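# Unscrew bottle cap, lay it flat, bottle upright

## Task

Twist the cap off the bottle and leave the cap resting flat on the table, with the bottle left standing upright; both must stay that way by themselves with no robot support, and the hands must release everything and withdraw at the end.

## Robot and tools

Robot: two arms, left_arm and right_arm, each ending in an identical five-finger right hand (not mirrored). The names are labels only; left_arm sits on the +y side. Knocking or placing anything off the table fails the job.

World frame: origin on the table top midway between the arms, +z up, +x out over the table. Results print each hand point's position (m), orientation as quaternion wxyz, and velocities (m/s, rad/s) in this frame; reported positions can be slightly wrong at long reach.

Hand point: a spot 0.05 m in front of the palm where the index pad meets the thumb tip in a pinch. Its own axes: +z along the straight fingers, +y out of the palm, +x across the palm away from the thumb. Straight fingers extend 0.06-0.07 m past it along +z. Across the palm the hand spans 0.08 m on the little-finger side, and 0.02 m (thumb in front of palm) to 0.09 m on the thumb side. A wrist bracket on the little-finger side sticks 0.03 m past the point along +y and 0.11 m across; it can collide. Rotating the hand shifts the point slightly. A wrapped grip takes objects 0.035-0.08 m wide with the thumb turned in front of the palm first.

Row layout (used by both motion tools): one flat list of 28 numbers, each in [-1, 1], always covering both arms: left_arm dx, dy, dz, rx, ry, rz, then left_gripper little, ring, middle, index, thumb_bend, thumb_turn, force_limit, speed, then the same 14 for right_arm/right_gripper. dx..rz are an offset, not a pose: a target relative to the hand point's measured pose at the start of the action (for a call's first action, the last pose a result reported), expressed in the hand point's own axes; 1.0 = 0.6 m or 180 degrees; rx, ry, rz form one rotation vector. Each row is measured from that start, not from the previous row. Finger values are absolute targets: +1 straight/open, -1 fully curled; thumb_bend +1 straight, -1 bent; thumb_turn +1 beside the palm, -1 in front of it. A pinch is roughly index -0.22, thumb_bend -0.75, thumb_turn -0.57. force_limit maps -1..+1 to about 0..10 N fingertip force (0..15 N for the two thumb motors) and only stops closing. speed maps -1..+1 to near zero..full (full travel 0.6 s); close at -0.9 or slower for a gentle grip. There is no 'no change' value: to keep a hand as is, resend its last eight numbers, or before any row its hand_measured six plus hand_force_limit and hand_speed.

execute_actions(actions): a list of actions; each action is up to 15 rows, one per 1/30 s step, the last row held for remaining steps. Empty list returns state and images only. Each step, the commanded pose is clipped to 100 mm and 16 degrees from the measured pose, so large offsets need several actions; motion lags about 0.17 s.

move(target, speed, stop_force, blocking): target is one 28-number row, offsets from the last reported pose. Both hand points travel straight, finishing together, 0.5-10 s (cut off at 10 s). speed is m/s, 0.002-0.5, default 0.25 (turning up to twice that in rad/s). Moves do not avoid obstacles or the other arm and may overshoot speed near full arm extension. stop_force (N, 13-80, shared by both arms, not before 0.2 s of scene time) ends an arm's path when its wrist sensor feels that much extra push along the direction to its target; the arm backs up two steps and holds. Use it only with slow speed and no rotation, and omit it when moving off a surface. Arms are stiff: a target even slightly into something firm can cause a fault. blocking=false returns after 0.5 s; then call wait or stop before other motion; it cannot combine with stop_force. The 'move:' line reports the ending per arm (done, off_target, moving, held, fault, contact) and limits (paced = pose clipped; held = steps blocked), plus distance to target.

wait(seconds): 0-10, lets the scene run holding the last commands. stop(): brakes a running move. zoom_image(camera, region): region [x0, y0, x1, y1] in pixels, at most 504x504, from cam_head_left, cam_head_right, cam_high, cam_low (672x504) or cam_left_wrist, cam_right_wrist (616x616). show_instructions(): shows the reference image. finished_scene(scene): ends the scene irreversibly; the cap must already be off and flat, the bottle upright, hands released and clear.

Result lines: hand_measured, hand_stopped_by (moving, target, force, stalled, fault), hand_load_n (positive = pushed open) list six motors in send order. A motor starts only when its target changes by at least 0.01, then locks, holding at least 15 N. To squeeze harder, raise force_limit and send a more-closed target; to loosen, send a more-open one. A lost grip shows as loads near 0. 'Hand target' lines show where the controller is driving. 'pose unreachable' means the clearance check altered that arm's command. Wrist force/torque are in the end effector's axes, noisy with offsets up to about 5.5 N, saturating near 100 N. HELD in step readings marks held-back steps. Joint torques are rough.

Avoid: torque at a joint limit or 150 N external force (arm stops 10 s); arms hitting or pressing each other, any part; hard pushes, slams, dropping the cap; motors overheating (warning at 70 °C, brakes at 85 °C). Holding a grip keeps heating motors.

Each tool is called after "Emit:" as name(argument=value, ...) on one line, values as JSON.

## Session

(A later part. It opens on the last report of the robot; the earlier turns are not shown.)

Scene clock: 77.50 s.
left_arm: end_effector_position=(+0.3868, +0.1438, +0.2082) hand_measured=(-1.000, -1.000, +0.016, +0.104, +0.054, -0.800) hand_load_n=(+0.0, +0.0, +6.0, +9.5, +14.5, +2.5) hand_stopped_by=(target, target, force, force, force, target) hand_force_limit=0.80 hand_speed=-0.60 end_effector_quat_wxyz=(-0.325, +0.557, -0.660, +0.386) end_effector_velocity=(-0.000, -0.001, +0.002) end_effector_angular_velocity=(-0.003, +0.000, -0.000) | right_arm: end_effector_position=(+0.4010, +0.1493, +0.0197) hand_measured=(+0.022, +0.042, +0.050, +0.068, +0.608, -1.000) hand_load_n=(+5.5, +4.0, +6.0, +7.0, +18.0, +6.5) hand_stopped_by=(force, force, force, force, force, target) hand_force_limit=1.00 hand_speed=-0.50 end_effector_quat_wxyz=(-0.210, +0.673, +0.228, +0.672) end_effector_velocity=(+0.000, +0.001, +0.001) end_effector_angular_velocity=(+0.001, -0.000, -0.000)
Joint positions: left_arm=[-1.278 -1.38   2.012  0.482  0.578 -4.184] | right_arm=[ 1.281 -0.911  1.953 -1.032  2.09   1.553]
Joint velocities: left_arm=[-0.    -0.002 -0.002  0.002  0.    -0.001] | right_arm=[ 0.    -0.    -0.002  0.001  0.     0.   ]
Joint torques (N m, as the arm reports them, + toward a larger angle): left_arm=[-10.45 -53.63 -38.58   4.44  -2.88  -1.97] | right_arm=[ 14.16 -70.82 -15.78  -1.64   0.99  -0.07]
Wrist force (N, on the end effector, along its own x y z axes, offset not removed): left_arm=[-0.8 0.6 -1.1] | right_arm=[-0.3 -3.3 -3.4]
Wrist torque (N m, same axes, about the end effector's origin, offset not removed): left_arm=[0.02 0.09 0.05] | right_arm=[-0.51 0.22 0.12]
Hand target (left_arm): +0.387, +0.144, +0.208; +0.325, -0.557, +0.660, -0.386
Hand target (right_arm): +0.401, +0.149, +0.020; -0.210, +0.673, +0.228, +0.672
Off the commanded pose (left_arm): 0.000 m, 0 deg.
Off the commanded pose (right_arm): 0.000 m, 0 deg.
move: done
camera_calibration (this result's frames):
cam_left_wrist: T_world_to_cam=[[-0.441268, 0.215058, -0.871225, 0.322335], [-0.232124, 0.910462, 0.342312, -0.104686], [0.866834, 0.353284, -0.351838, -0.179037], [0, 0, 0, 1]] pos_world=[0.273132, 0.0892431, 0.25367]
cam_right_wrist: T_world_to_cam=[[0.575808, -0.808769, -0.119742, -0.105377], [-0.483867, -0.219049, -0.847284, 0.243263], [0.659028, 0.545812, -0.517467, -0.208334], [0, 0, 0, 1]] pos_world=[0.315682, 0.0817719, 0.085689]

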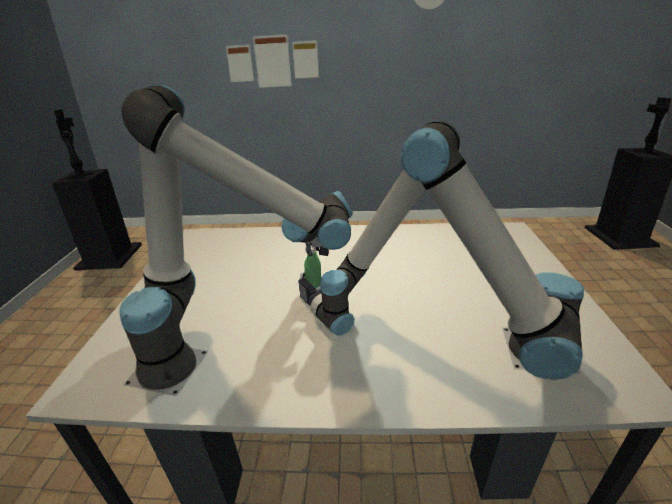

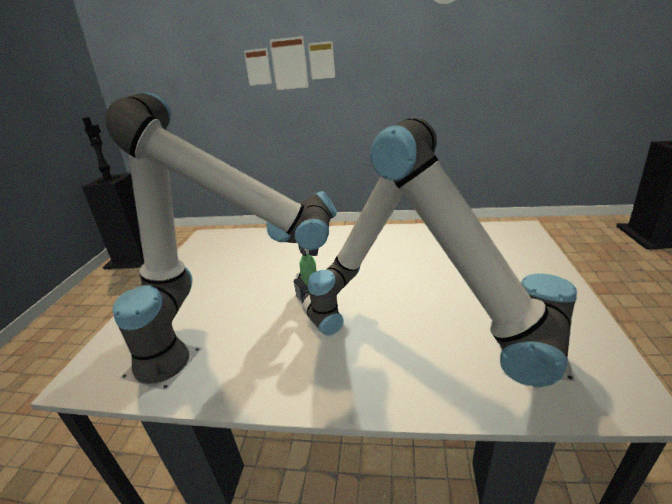

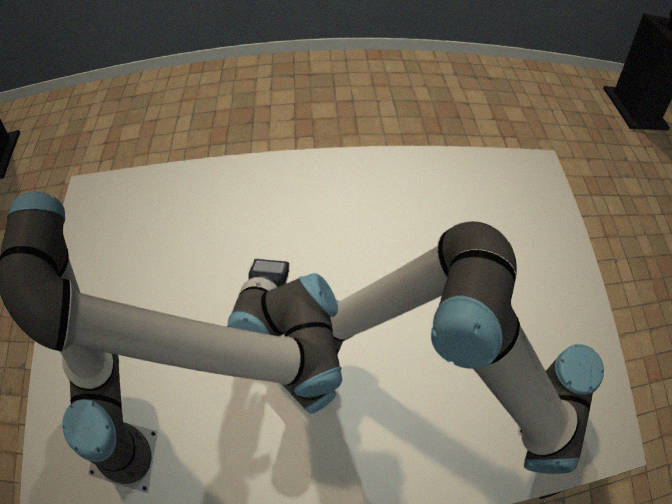

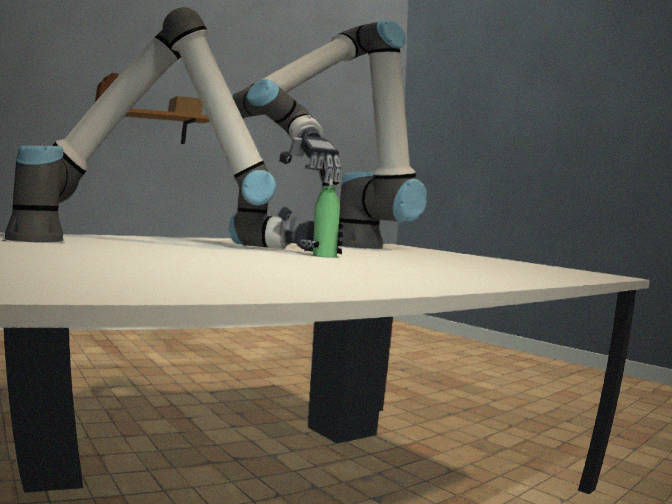

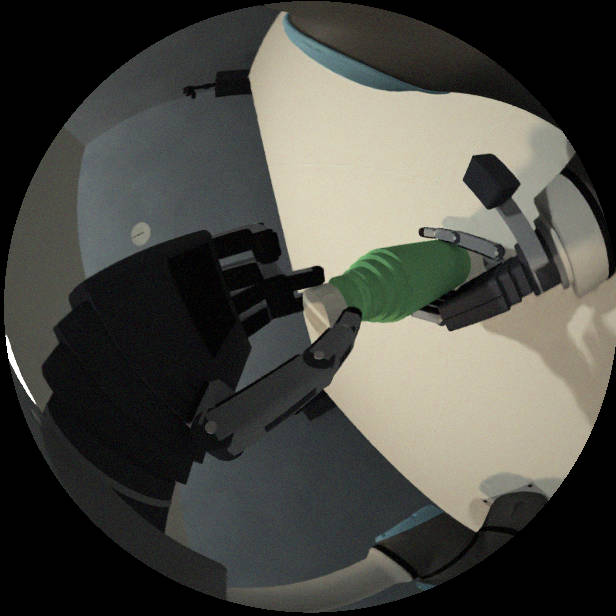

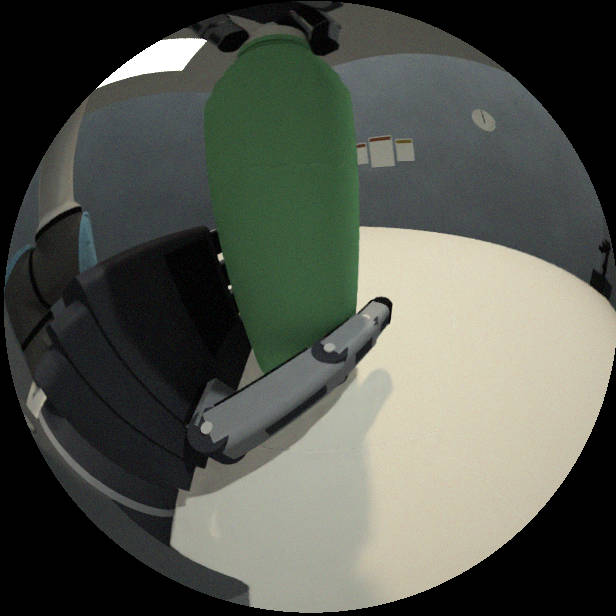

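Emit:
move(target=[0,-0.015,-0.008,0,0,0,-1,-1,-0.6,-0.6,-0.9,-0.8,0.8,-0.6, 0,0,0,0,0,0,-1,-1,-1,-1,-0.6,-1,1,-0.5], speed=0.03)

Emit:
move(target=[-0.33,0,0,0,0,0,-1,-1,-0.6,-0.6,-0.9,-0.8,0.8,-0.6, 0,0,0,0,0,0,1,1,1,1,1,-1,0.8,-0.3])

Emit:
move(target=[0,0.251,0.145,0,0,0,-1,-1,-0.6,-0.6,-0.9,-0.8,0.8,-0.6, 0.01,-0.02,-0.22,0,0,0,1,1,1,1,1,-1,0.8,-0.3], speed=0.15)

Emit:
move(target=[0,0.05,0.029,0,0,0,-1,-1,-0.6,-0.6,-0.9,-0.8,0.8,-0.6, 0,0,0,0,0,0,1,1,1,1,1,-1,0.8,-0.3], speed=0.01, stop_force=13)

Emit:
move(target=[0,-0.005,-0.003,0,0,0,-1,-1,0.35,0.35,0.3,-0.8,0.8,-0.3, 0,0,0,0,0,0,1,1,1,1,1,-1,0.8,-0.3], speed=0.01)

Emit:
move(target=[-0.1,-0.3,-0.17,0,0,0,-1,-1,0.35,0.35,0.3,-0.8,0.8,-0.3, 0.3,0,-0.1,0,0,0,1,1,1,1,1,-1,0.8,-0.3])

Scene clock: 79.30 s.
left_arm: end_effector_position=(+0.3870, +0.1438, +0.2181) hand_measured=(-1.000, -1.000, +0.016, +0.104, +0.054, -0.800) hand_load_n=(+0.0, +0.0, +6.0, +9.5, +14.5, +2.5) hand_stopped_by=(target, target, force, force, force, target) hand_force_limit=0.80 hand_speed=-0.60 end_effector_quat_wxyz=(-0.325, +0.557, -0.660, +0.386) end_effector_velocity=(+0.000, -0.000, +0.003) end_effector_angular_velocity=(-0.004, -0.000, +0.000) | right_arm: end_effector_position=(+0.4010, +0.1493, +0.0197) hand_measured=(+0.022, +0.042, +0.050, +0.068, +0.608, -1.000) hand_load_n=(+5.5, +4.0, +6.0, +7.0, +18.0, +6.5) hand_stopped_by=(force, force, force, force, force, target) hand_force_limit=1.00 hand_speed=-0.50 end_effector_quat_wxyz=(-0.210, +0.673, +0.228, +0.672) end_effector_velocity=(-0.000, -0.001, -0.002) end_effector_angular_velocity=(-0.003, +0.001, -0.000)
Joint positions: left_arm=[-1.278 -1.39   2.003  0.5    0.579 -4.183] | right_arm=[ 1.281 -0.911  1.953 -1.032  2.09   1.553]
Joint velocities: left_arm=[ 0.    -0.004 -0.003  0.003  0.     0.   ] | right_arm=[-0.     0.001  0.002  0.     0.     0.   ]
Joint torques (N m, as the arm reports them, + toward a larger angle): left_arm=[ 12.23 -54.66 -39.06   4.02   1.24   1.68] | right_arm=[ 12.73 -68.53 -18.8   -1.55   0.84  -0.04]
Wrist force (N, on the end effector, along its own x y z axes, offset not removed): left_arm=[-1.1 1.1 -1.5] | right_arm=[-1.7 -5.6 -1.0]
Wrist torque (N m, same axes, about the end effector's origin, offset not removed): left_arm=[-0.02 0.17 -0.01] | right_arm=[-0.94 0.31 -0.23]
Hand target (left_arm): +0.387, +0.144, +0.218; +0.325, -0.557, +0.660, -0.386
Hand target (right_arm): +0.401, +0.149, +0.020; -0.210, +0.673, +0.228, +0.672
Off the commanded pose (left_arm): 0.000 m, 0 deg.
Off the commanded pose (right_arm): 0.000 m, 0 deg.
move: done
camera_calibration (this result's frames):
cam_left_wrist: T_world_to_cam=[[-0.441252, 0.215063, -0.871232, 0.331063], [-0.232103, 0.910471, 0.342302, -0.107993], [0.866848, 0.353256, -0.35183, -0.175735], [0, 0, 0, 1]] pos_world=[0.273352, 0.0892052, 0.26357]
cam_right_wrist: T_world_to_cam=[[0.575808, -0.808769, -0.119742, -0.105377], [-0.483867, -0.219048, -0.847284, 0.243263], [0.659028, 0.545812, -0.517467, -0.208334], [0, 0, 0, 1]] pos_world=[0.315682, 0.0817718, 0.085689]

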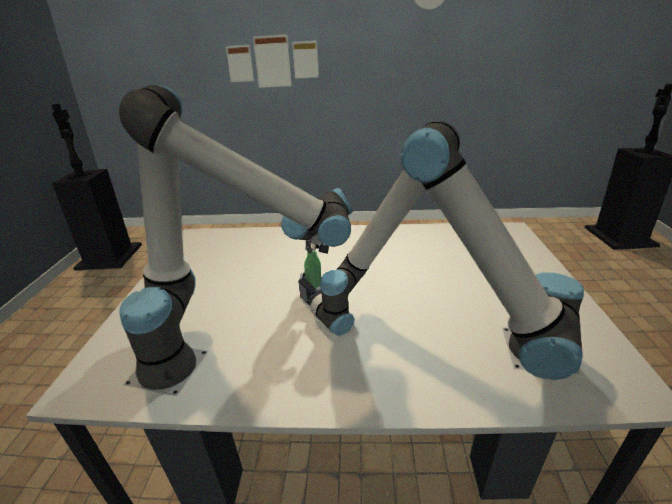

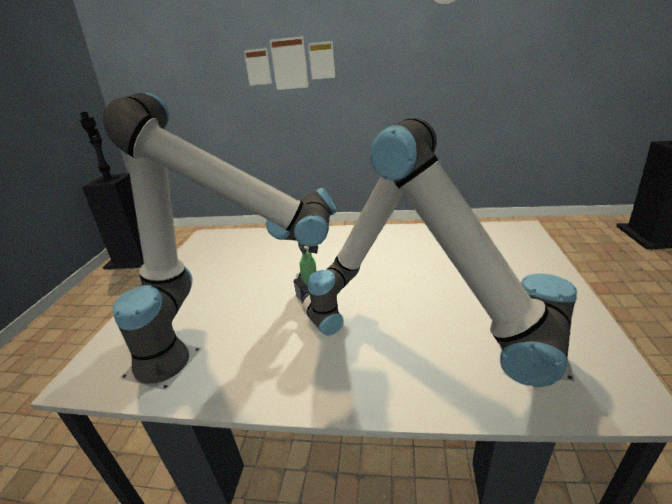

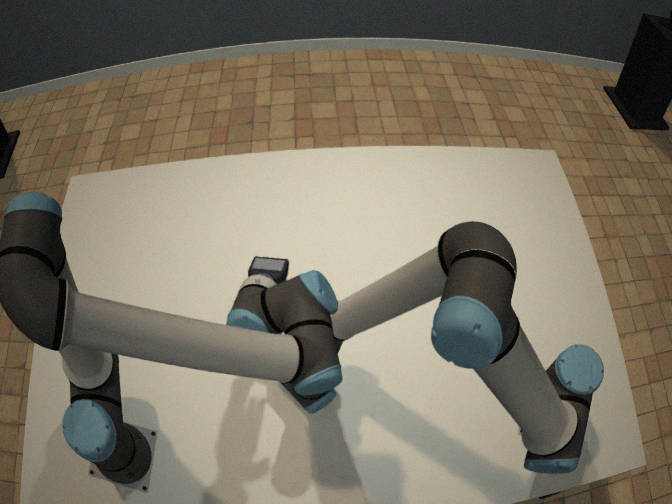

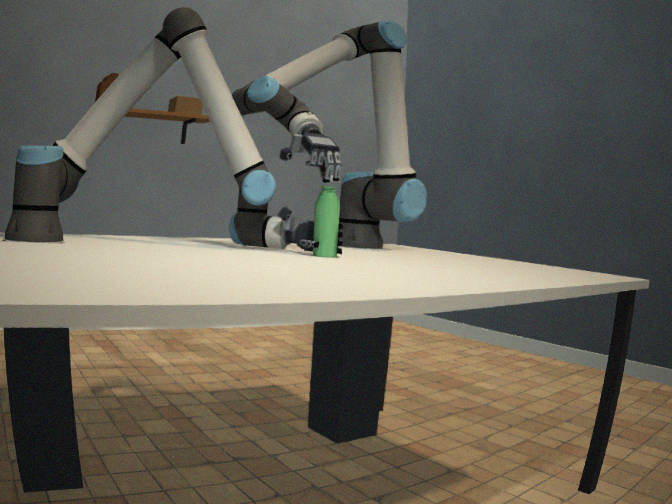

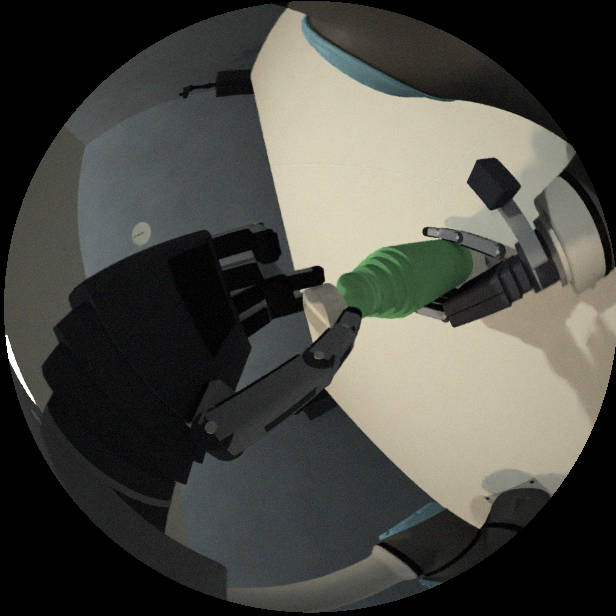

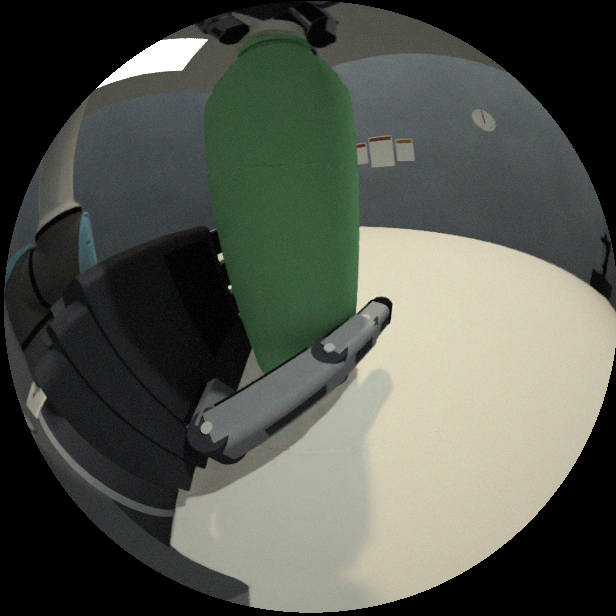

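Scene clock: 80.77 s.
left_arm: end_effector_position=(+0.4203, +0.3386, +0.2178) hand_measured=(-1.000, -1.000, +0.016, +0.104, +0.054, -0.800) hand_load_n=(+0.0, +0.0, +6.0, +9.5, +14.5, +2.5) hand_stopped_by=(target, target, force, force, force, target) hand_force_limit=0.80 hand_speed=-0.60 end_effector_quat_wxyz=(-0.325, +0.557, -0.659, +0.386) end_effector_velocity=(+0.000, +0.003, +0.000) end_effector_angular_velocity=(+0.001, +0.001, -0.002) | right_arm: end_effector_position=(+0.4010, +0.1493, +0.0197) hand_measured=(+1.000, +1.000, +1.000, +1.000, +1.000, -1.000) hand_load_n=(+0.0, +0.0, +0.0, +0.0, +0.0, +0.0) hand_stopped_by=(target, target, target, target, target, target) hand_force_limit=0.80 hand_speed=-0.30 end_effector_quat_wxyz=(-0.210, +0.673, +0.228, +0.672) end_effector_velocity=(+0.000, -0.000, -0.001) end_effector_angular_velocity=(-0.001, +0.000, -0.000)
Joint positions: left_arm=[-1.095 -1.68   2.261  0.319  0.677 -3.92 ] | right_arm=[ 1.281 -0.911  1.953 -1.032  2.09   1.553]
Joint velocities: left_arm=[ 0.005 -0.006  0.003 -0.003  0.005  0.008] | right_arm=[-0.     0.001 -0.    -0.    -0.     0.   ]
Joint torques (N m, as the arm reports them, + toward a larger angle): left_arm=[ 11.86 -31.73 -25.63   0.49   1.38   1.64] | right_arm=[ 12.18 -68.1  -19.66  -1.61   0.6   -0.52]
Wrist force (N, on the end effector, along its own x y z axes, offset not removed): left_arm=[0.1 1.8 -2.8] | right_arm=[-6.7 -1.9 -0.1]
Wrist torque (N m, same axes, about the end effector's origin, offset not removed): left_arm=[0.28 0.09 0.11] | right_arm=[-0.56 0.97 -0.48]
Hand target (left_arm): +0.420, +0.339, +0.218; +0.325, -0.557, +0.660, -0.386
Hand target (right_arm): +0.401, +0.149, +0.020; -0.210, +0.673, +0.228, +0.672
Off the commanded pose (left_arm): 0.000 m, 0 deg.
Off the commanded pose (right_arm): 0.000 m, 0 deg.
move: done
camera_calibration (this result's frames):
cam_left_wrist: T_world_to_cam=[[-0.441337, 0.215057, -0.87119, 0.30363], [-0.232408, 0.910335, 0.342456, -0.277371], [0.866723, 0.35361, -0.351783, -0.273636], [0, 0, 0, 1]] pos_world=[0.306706, 0.283964, 0.263246]
cam_right_wrist: T_world_to_cam=[[0.575808, -0.808769, -0.119741, -0.105377], [-0.483867, -0.219049, -0.847284, 0.243263], [0.659028, 0.545812, -0.517467, -0.208334], [0, 0, 0, 1]] pos_world=[0.315682, 0.0817717, 0.0856889]

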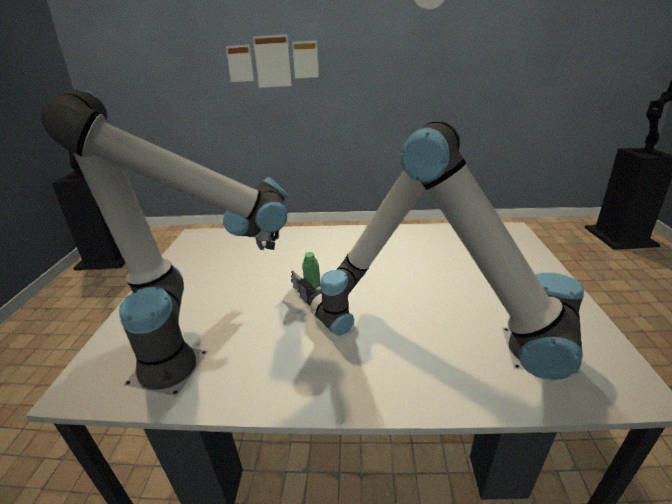

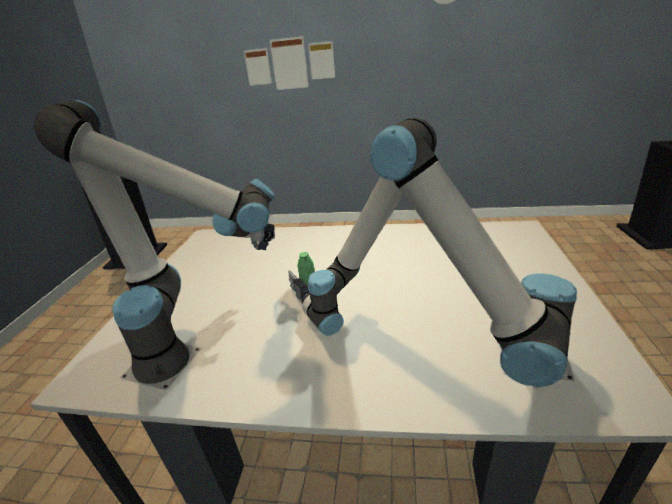

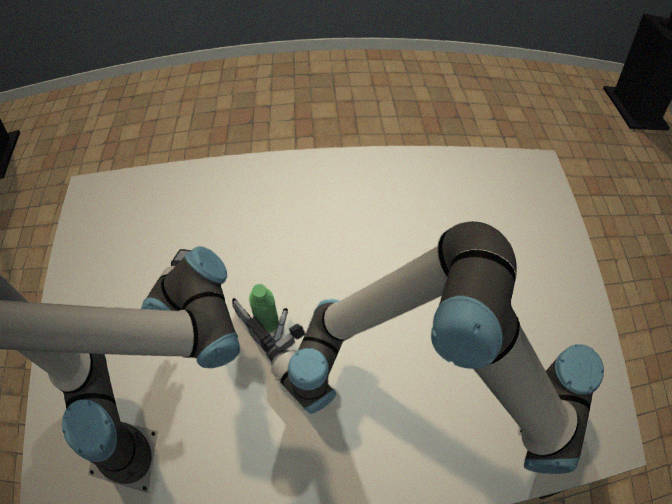

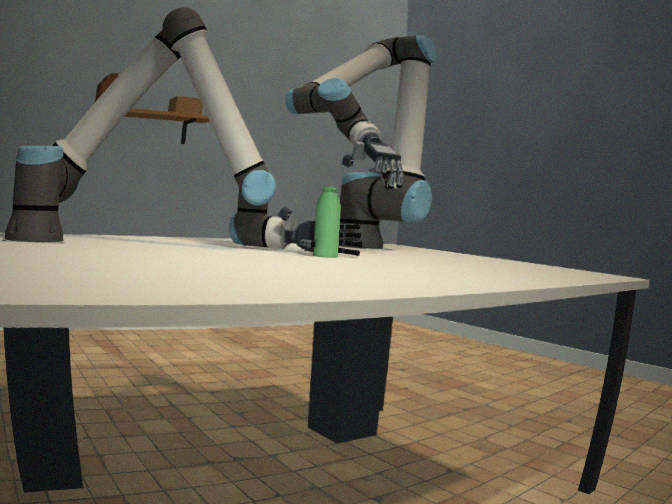

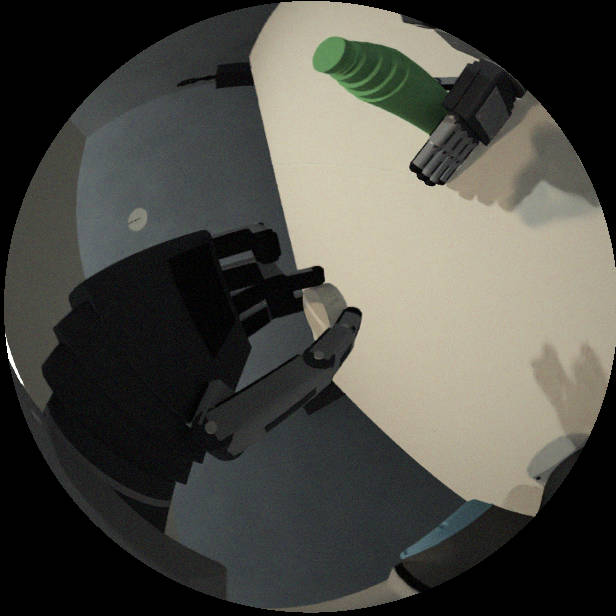

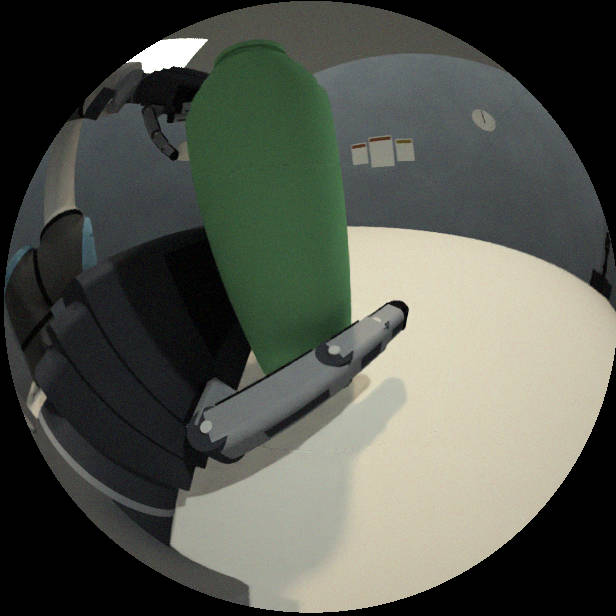

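Scene clock: 82.57 s.
left_arm: end_effector_position=(+0.4220, +0.3383, +0.0443) hand_measured=(-1.000, -1.000, +0.016, +0.104, +0.054, -0.800) hand_load_n=(+0.0, +0.0, +6.0, +9.5, +14.5, +2.5) hand_stopped_by=(target, target, force, force, force, target) hand_force_limit=0.80 hand_speed=-0.60 end_effector_quat_wxyz=(-0.325, +0.557, -0.659, +0.386) end_effector_velocity=(+0.000, -0.001, -0.003) end_effector_angular_velocity=(-0.001, -0.000, -0.001) | right_arm: end_effector_position=(+0.2873, +0.0815, +0.0265) hand_measured=(+1.000, +1.000, +1.000, +1.000, +1.000, -1.000) hand_load_n=(+0.0, +0.0, +0.0, +0.0, +0.0, +0.0) hand_stopped_by=(target, target, target, target, target, target) hand_force_limit=0.80 hand_speed=-0.30 end_effector_quat_wxyz=(-0.210, +0.673, +0.228, +0.672) end_effector_velocity=(-0.001, -0.000, +0.000) end_effector_angular_velocity=(-0.000, -0.000, -0.000)
Joint positions: left_arm=[-1.09  -1.399  2.402 -0.107  0.68  -3.914] | right_arm=[ 1.414 -0.991  2.113 -1.111  2.223  1.555]
Joint velocities: left_arm=[ 0.001  0.006  0.    -0.009  0.001  0.002] | right_arm=[ 0.001 -0.     0.001 -0.     0.002 -0.   ]
Joint torques (N m, as the arm reports them, + toward a larger angle): left_arm=[ 12.11 -22.83 -13.78   0.49   1.33   1.21] | right_arm=[ 16.81 -77.57  -7.71  -4.24   3.67   0.36]
Wrist force (N, on the end effector, along its own x y z axes, offset not removed): left_arm=[-0.6 -1.6 -4.2] | right_arm=[-2.0 -5.4 -7.7]
Wrist torque (N m, same axes, about the end effector's origin, offset not removed): left_arm=[-0.22 0.28 -0.06] | right_arm=[-0.37 0.57 -0.31]
Hand target (left_arm): +0.422, +0.338, +0.044; +0.325, -0.557, +0.659, -0.386
Hand target (right_arm): +0.287, +0.081, +0.027; -0.210, +0.673, +0.228, +0.672
Off the commanded pose (left_arm): 0.001 m, 0 deg.
Off the commanded pose (right_arm): 0.000 m, 0 deg.
move: done
camera_calibration (this result's frames):
cam_left_wrist: T_world_to_cam=[[-0.441394, 0.21505, -0.871163, 0.153374], [-0.232438, 0.910317, 0.342485, -0.217237], [0.866685, 0.353662, -0.351823, -0.33602], [0, 0, 0, 1]] pos_world=[0.308428, 0.283609, 0.0897947]
cam_right_wrist: T_world_to_cam=[[0.575823, -0.808768, -0.119672, -0.0938645], [-0.483778, -0.219059, -0.847332, 0.179167], [0.65908, 0.545808, -0.517404, -0.0929176], [0, 0, 0, 1]] pos_world=[0.201966, 0.0140488, 0.0925049]

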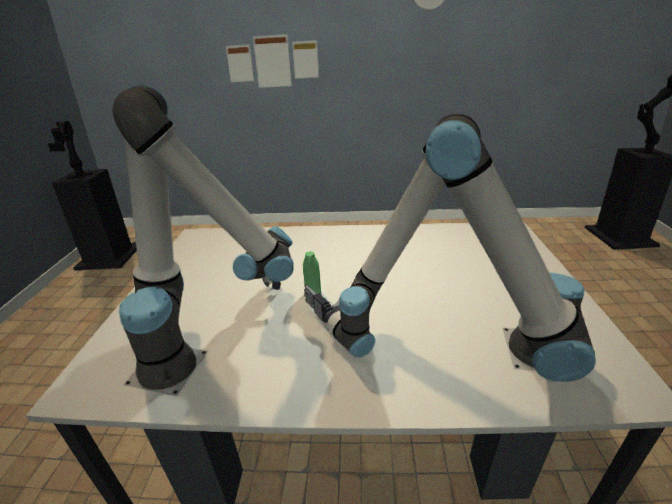

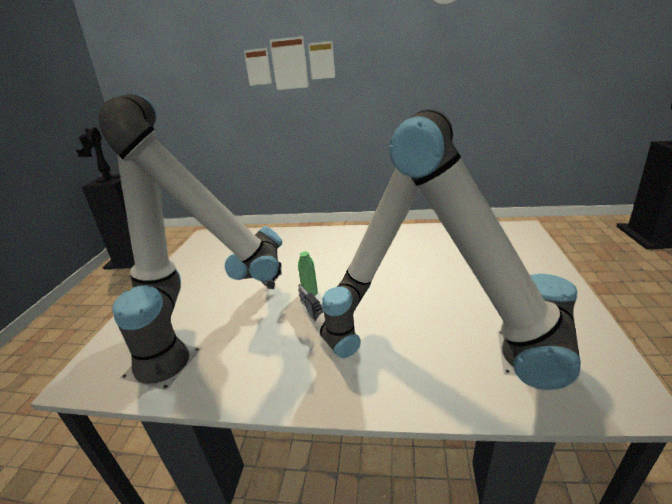

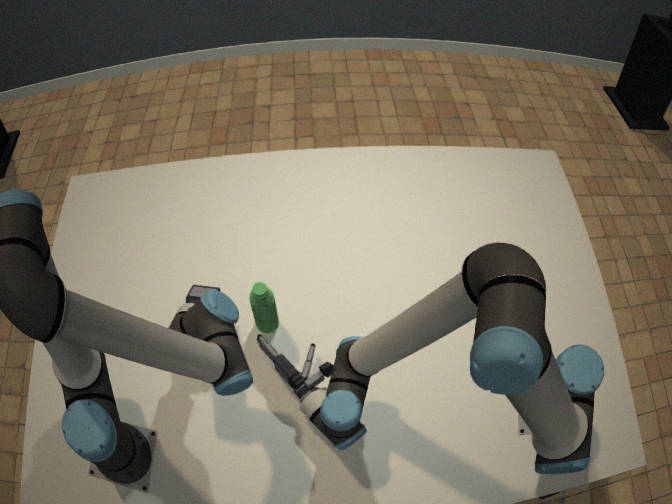

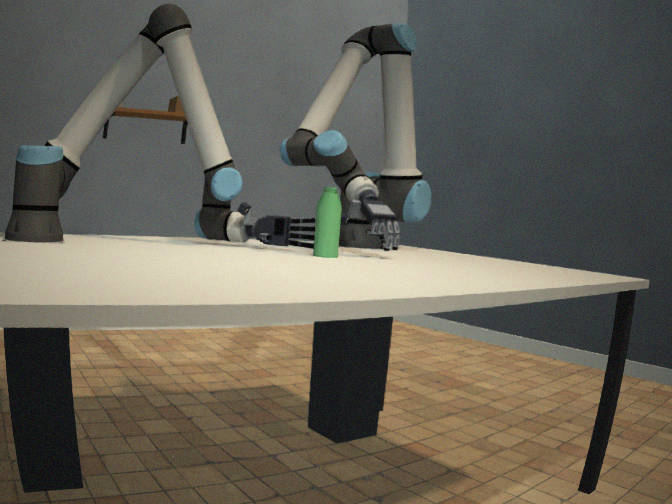

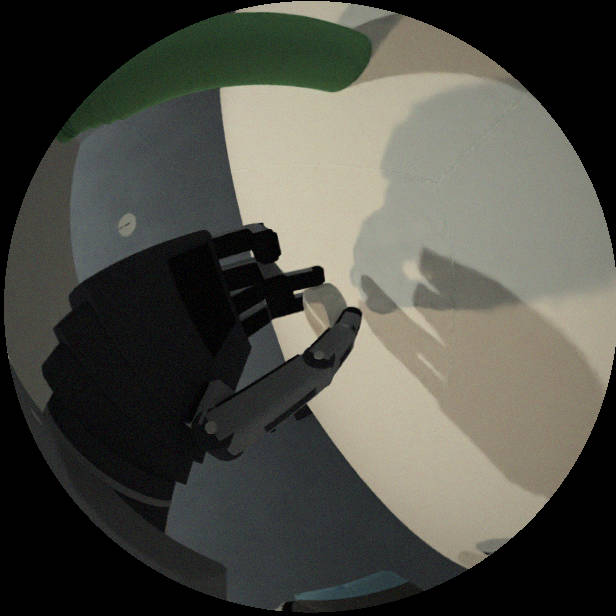

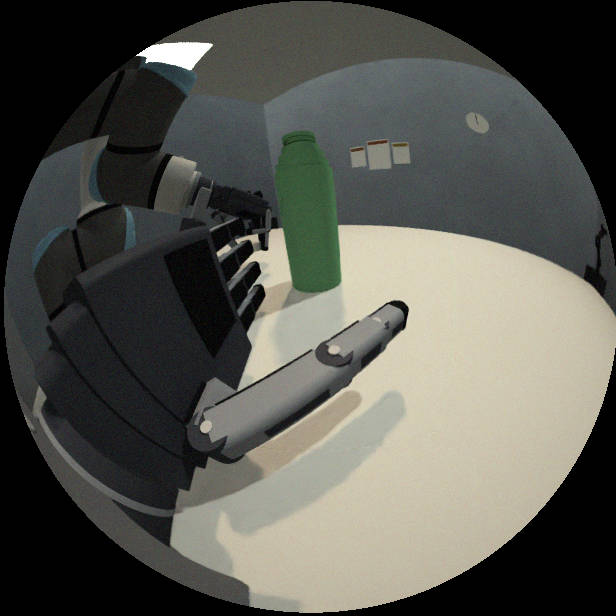

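Scene clock: 85.43 s.
left_arm: end_effector_position=(+0.4224, +0.3383, +0.0198) hand_measured=(-1.000, -1.000, +0.016, +0.104, +0.054, -0.800) hand_load_n=(+0.0, +0.0, +4.5, +9.0, +15.0, +3.5) hand_stopped_by=(target, target, force, force, force, target) hand_force_limit=0.80 hand_speed=-0.60 end_effector_quat_wxyz=(-0.325, +0.557, -0.659, +0.386) end_effector_velocity=(-0.001, +0.001, +0.003) end_effector_angular_velocity=(+0.002, +0.001, -0.000) | right_arm: end_effector_position=(+0.2873, +0.0815, +0.0265) hand_measured=(+1.000, +1.000, +1.000, +1.000, +1.000, -1.000) hand_load_n=(+0.0, +0.0, +0.0, +0.0, +0.0, +0.0) hand_stopped_by=(target, target, target, target, target, target) hand_force_limit=0.80 hand_speed=-0.30 end_effector_quat_wxyz=(-0.210, +0.673, +0.228, +0.672) end_effector_velocity=(+0.000, +0.000, -0.000) end_effector_angular_velocity=(+0.001, -0.000, -0.000)
Joint positions: left_arm=[-1.089 -1.348  2.413 -0.17   0.68  -3.913] | right_arm=[ 1.414 -0.991  2.113 -1.111  2.223  1.555]
Joint velocities: left_arm=[-0.    -0.008  0.001  0.009  0.     0.   ] | right_arm=[ 0.     0.    -0.    -0.002  0.    -0.   ]
Joint torques (N m, as the arm reports them, + toward a larger angle): left_arm=[  6.09 -33.5  -13.07   3.71   5.95   0.23] | right_arm=[-10.76 -54.15 -34.52   2.17  -3.81  -0.11]
Wrist force (N, on the end effector, along its own x y z axes, offset not removed): left_arm=[2.2 -27.1 -17.9] | right_arm=[0.2 1.7 4.1]
Wrist torque (N m, same axes, about the end effector's origin, offset not removed): left_arm=[0.50 0.05 -0.39] | right_arm=[-0.07 -0.02 0.07]
Hand target (left_arm): +0.422, +0.338, +0.020; +0.325, -0.557, +0.659, -0.386
Hand target (right_arm): +0.287, +0.082, +0.027; -0.210, +0.673, +0.228, +0.672
Off the commanded pose (left_arm): 0.010 m, 0 deg.
Off the commanded pose (right_arm): 0.000 m, 0 deg.
move: contact (left_arm)
camera_calibration (this result's frames):
cam_left_wrist: T_world_to_cam=[[-0.441288, 0.214993, -0.871231, 0.132122], [-0.232607, 0.910287, 0.342449, -0.20868], [0.866694, 0.353773, -0.35169, -0.344965], [0, 0, 0, 1]] pos_world=[0.308743, 0.283593, 0.0652506]
cam_right_wrist: T_world_to_cam=[[0.575823, -0.808768, -0.119672, -0.0938647], [-0.483778, -0.21906, -0.847332, 0.179167], [0.65908, 0.545808, -0.517404, -0.0929176], [0, 0, 0, 1]] pos_world=[0.201967, 0.0140486, 0.0925047]

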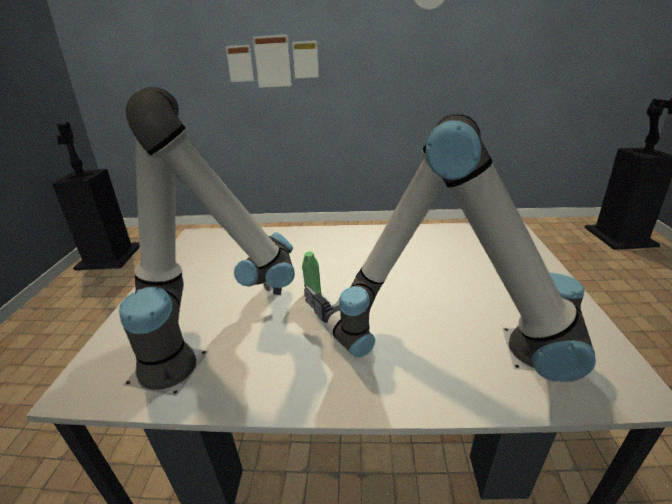

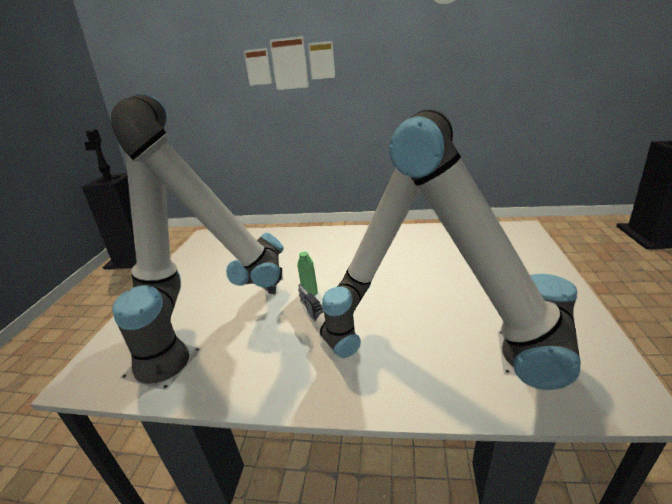

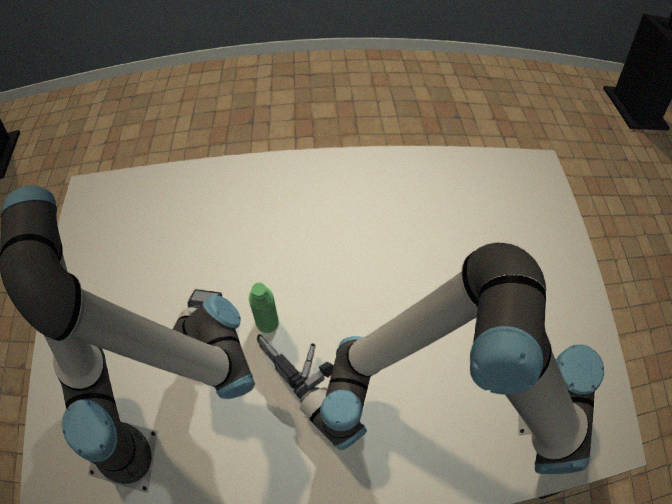

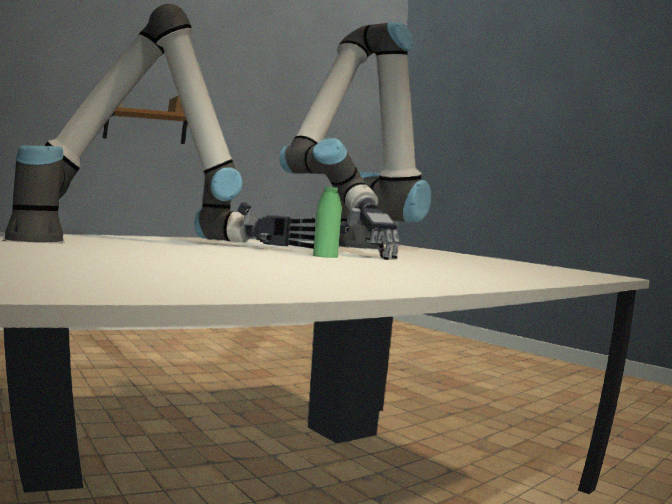

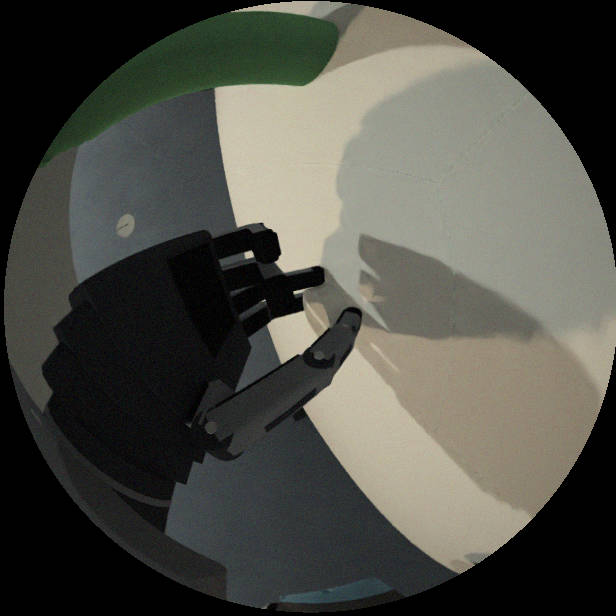

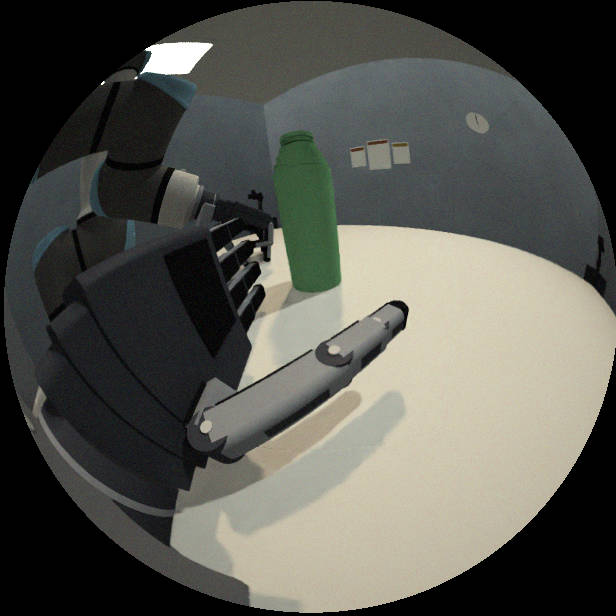

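Scene clock: 86.13 s.
left_arm: end_effector_position=(+0.4223, +0.3383, +0.0230) hand_measured=(-1.000, -1.000, +0.350, +0.350, +0.300, -0.800) hand_load_n=(+0.0, +0.0, +0.0, +0.0, +0.0, +0.0) hand_stopped_by=(target, target, target, target, target, target) hand_force_limit=0.80 hand_speed=-0.30 end_effector_quat_wxyz=(-0.325, +0.557, -0.659, +0.386) end_effector_velocity=(-0.000, -0.001, +0.002) end_effector_angular_velocity=(-0.001, +0.000, -0.001) | right_arm: end_effector_position=(+0.2873, +0.0815, +0.0265) hand_measured=(+1.000, +1.000, +1.000, +1.000, +1.000, -1.000) hand_load_n=(+0.0, +0.0, +0.0, +0.0, +0.0, +0.0) hand_stopped_by=(target, target, target, target, target, target) hand_force_limit=0.80 hand_speed=-0.30 end_effector_quat_wxyz=(-0.210, +0.673, +0.228, +0.672) end_effector_velocity=(+0.000, +0.001, +0.002) end_effector_angular_velocity=(+0.001, -0.001, +0.000)
Joint positions: left_arm=[-1.09  -1.355  2.411 -0.162  0.68  -3.914] | right_arm=[ 1.414 -0.991  2.113 -1.111  2.223  1.555]
Joint velocities: left_arm=[-0.001 -0.005 -0.001  0.006  0.    -0.   ] | right_arm=[-0.    -0.001 -0.002  0.001 -0.    -0.   ]
Joint torques (N m, as the arm reports them, + toward a larger angle): left_arm=[-12.93 -42.6  -25.03   4.04  -4.11  -2.26] | right_arm=[-13.   -52.64 -34.04   1.93  -4.    -0.37]
Wrist force (N, on the end effector, along its own x y z axes, offset not removed): left_arm=[0.5 0.2 -3.0] | right_arm=[-1.0 0.6 0.0]
Wrist torque (N m, same axes, about the end effector's origin, offset not removed): left_arm=[0.05 -0.01 0.10] | right_arm=[-0.18 0.29 0.04]
Hand target (left_arm): +0.422, +0.338, +0.023; +0.325, -0.557, +0.659, -0.386
Hand target (right_arm): +0.287, +0.082, +0.027; -0.210, +0.673, +0.228, +0.672
Off the commanded pose (left_arm): 0.000 m, 0 deg.
Off the commanded pose (right_arm): 0.000 m, 0 deg.
move: done
camera_calibration (this result's frames):
cam_left_wrist: T_world_to_cam=[[-0.441317, 0.214988, -0.871217, 0.134918], [-0.232612, 0.910282, 0.342459, -0.209843], [0.866678, 0.353789, -0.351714, -0.343768], [0, 0, 0, 1]] pos_world=[0.308665, 0.283632, 0.0684975]
cam_right_wrist: T_world_to_cam=[[0.575823, -0.808768, -0.119672, -0.0938646], [-0.483778, -0.21906, -0.847332, 0.179167], [0.65908, 0.545808, -0.517404, -0.0929177], [0, 0, 0, 1]] pos_world=[0.201967, 0.0140487, 0.0925048]

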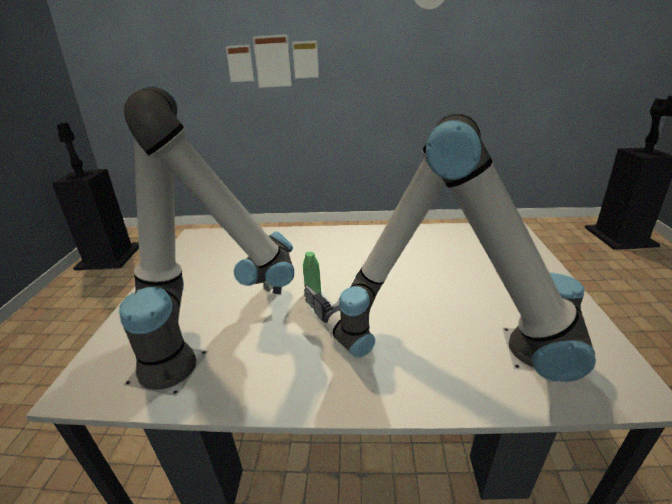

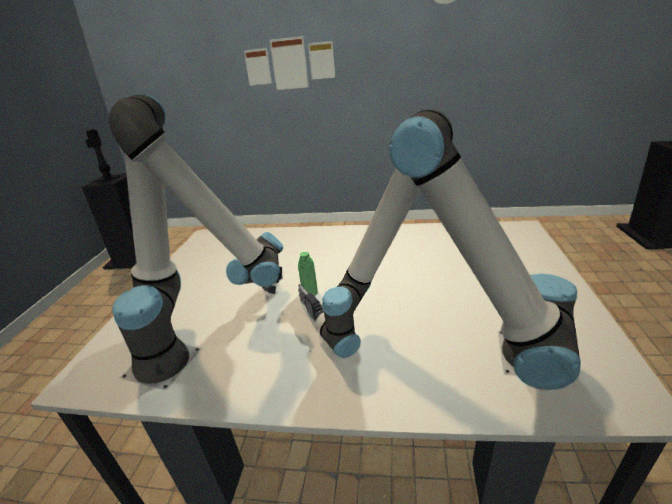

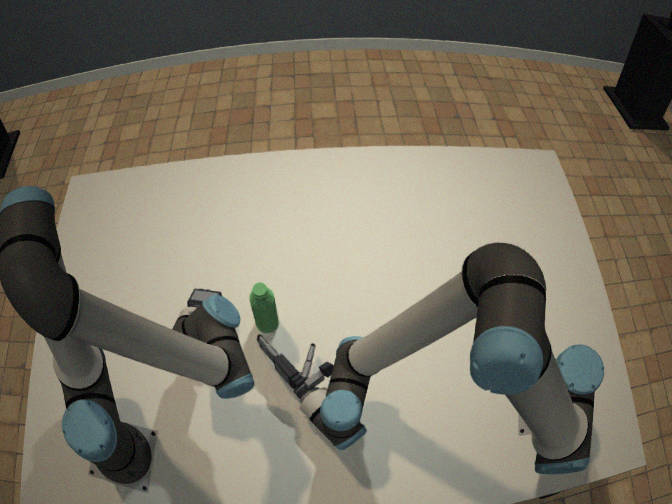

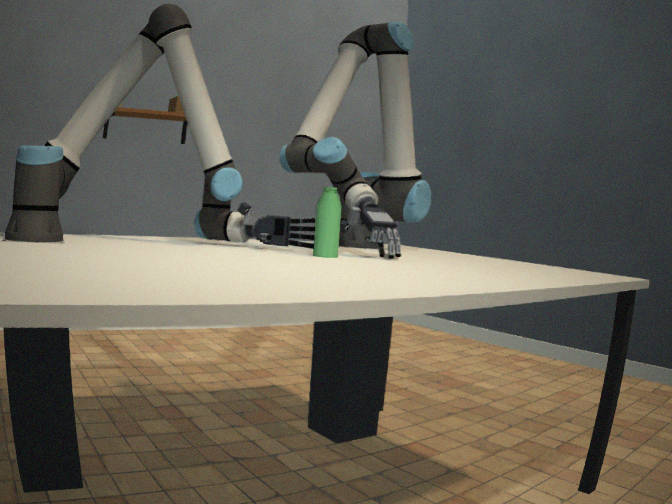

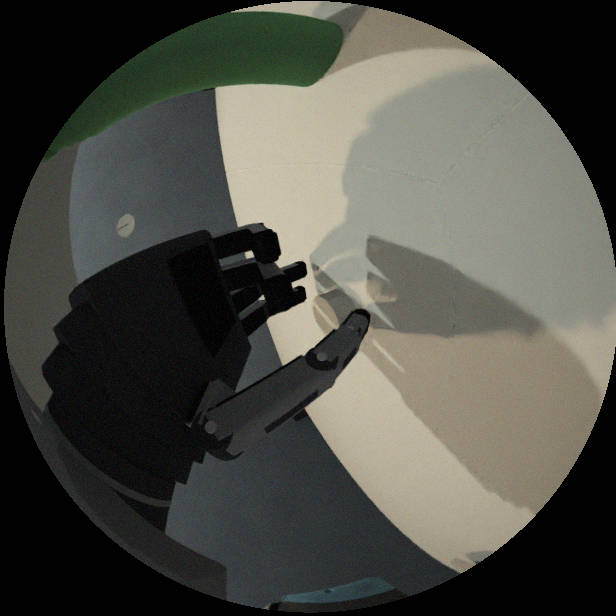

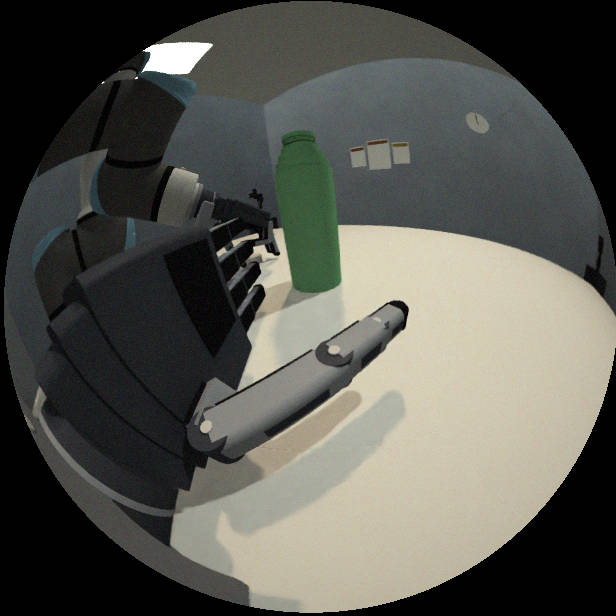

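Scene clock: 87.70 s.
left_arm: end_effector_position=(+0.4320, +0.3975, +0.2293) hand_measured=(-1.000, -1.000, +0.350, +0.350, +0.300, -0.800) hand_load_n=(+0.0, +0.0, +0.0, +0.0, +0.0, +0.0) hand_stopped_by=(target, target, target, target, target, target) hand_force_limit=0.80 hand_speed=-0.30 end_effector_quat_wxyz=(-0.325, +0.557, -0.659, +0.386) end_effector_velocity=(-0.000, +0.000, +0.003) end_effector_angular_velocity=(-0.002, -0.001, +0.001) | right_arm: end_effector_position=(+0.2376, +0.0504, +0.2070) hand_measured=(+1.000, +1.000, +1.000, +1.000, +1.000, -1.000) hand_load_n=(+0.0, +0.0, +0.0, +0.0, +0.0, +0.0) hand_stopped_by=(target, target, target, target, target, target) hand_force_limit=0.80 hand_speed=-0.30 end_effector_quat_wxyz=(-0.210, +0.673, +0.228, +0.672) end_effector_velocity=(-0.000, -0.001, +0.002) end_effector_angular_velocity=(-0.001, +0.001, -0.001)
Joint positions: left_arm=[-0.992 -1.777  2.299  0.288  0.744 -3.801] | right_arm=[ 1.485 -1.308  2.117 -0.797  2.294  1.556]
Joint velocities: left_arm=[-0.001 -0.005 -0.003  0.007 -0.002 -0.002] | right_arm=[ 0.    -0.003 -0.     0.005  0.001  0.001]
Joint torques (N m, as the arm reports them, + toward a larger angle): left_arm=[-12.5  -26.05 -41.96   3.34  -3.89  -1.71] | right_arm=[ 17.98 -65.91 -45.17   2.68   4.23   3.3 ]
Wrist force (N, on the end effector, along its own x y z axes, offset not removed): left_arm=[0.5 -0.5 -3.3] | right_arm=[-0.3 -1.7 -0.7]
Wrist torque (N m, same axes, about the end effector's origin, offset not removed): left_arm=[-0.10 0.10 0.02] | right_arm=[-0.27 -0.08 -0.05]
Hand target (left_arm): +0.432, +0.398, +0.230; +0.325, -0.557, +0.659, -0.386
Hand target (right_arm): +0.238, +0.050, +0.207; -0.210, +0.673, +0.228, +0.672
Off the commanded pose (left_arm): 0.001 m, 0 deg.
Off the commanded pose (right_arm): 0.000 m, 0 deg.
move: done
camera_calibration (this result's frames):
cam_left_wrist: T_world_to_cam=[[-0.441369, 0.214993, -0.87119, 0.306172], [-0.232523, 0.910309, 0.342449, -0.332168], [0.866675, 0.353718, -0.351791, -0.300549], [0, 0, 0, 1]] pos_world=[0.318376, 0.34286, 0.274754]
cam_right_wrist: T_world_to_cam=[[0.57585, -0.808762, -0.119588, -0.0688407], [-0.483643, -0.219058, -0.84741, 0.301219], [0.659156, 0.545819, -0.517296, 0.0501418], [0, 0, 0, 1]] pos_world=[0.152273, -0.0170598, 0.272961]

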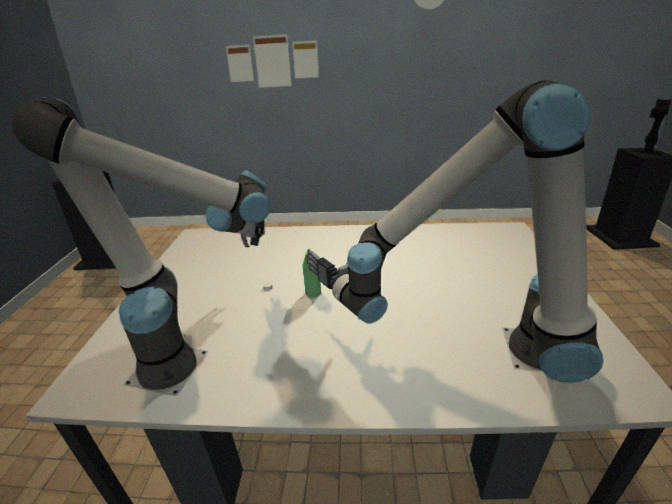

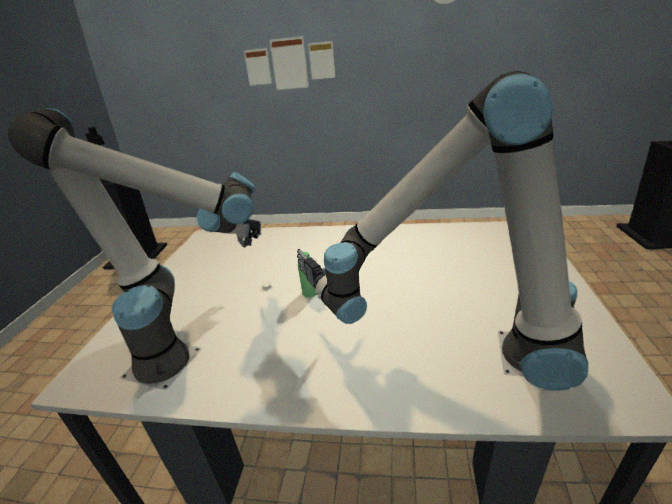

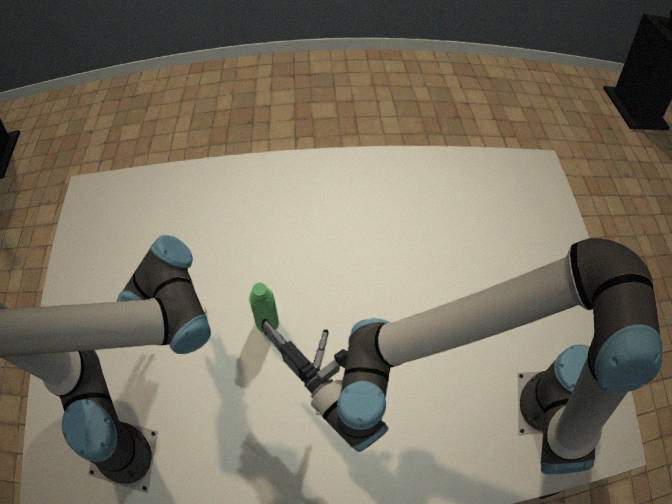

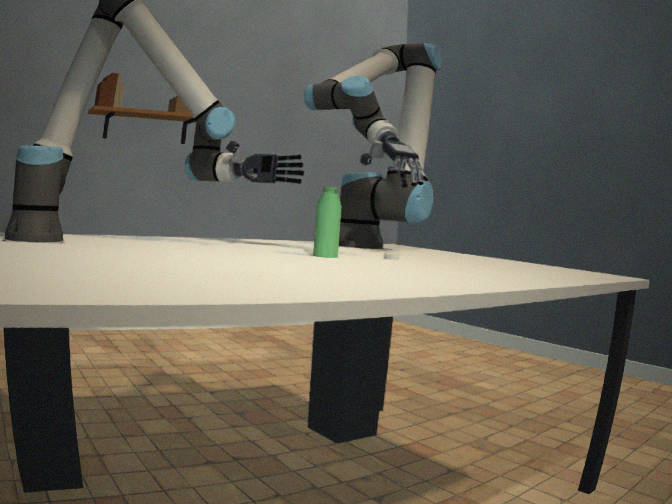

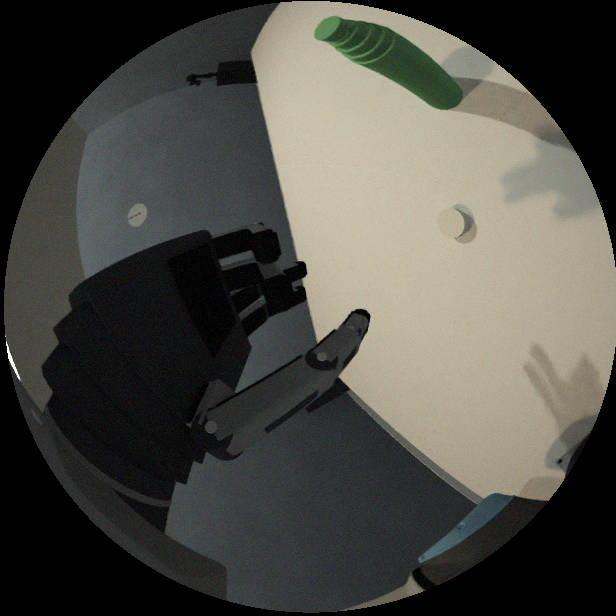

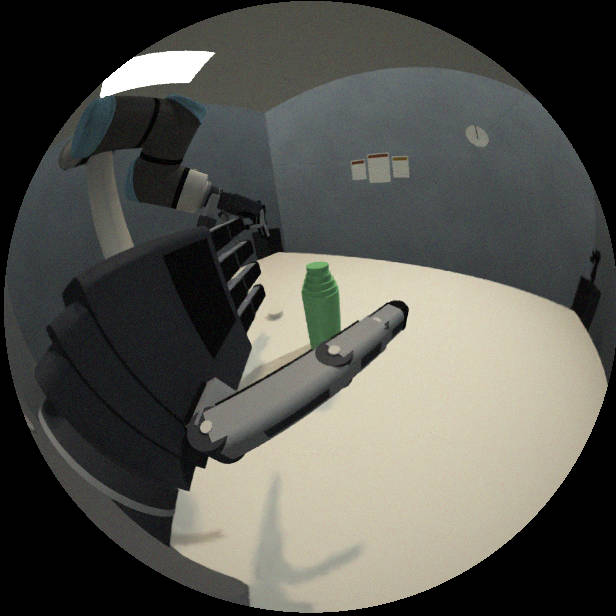

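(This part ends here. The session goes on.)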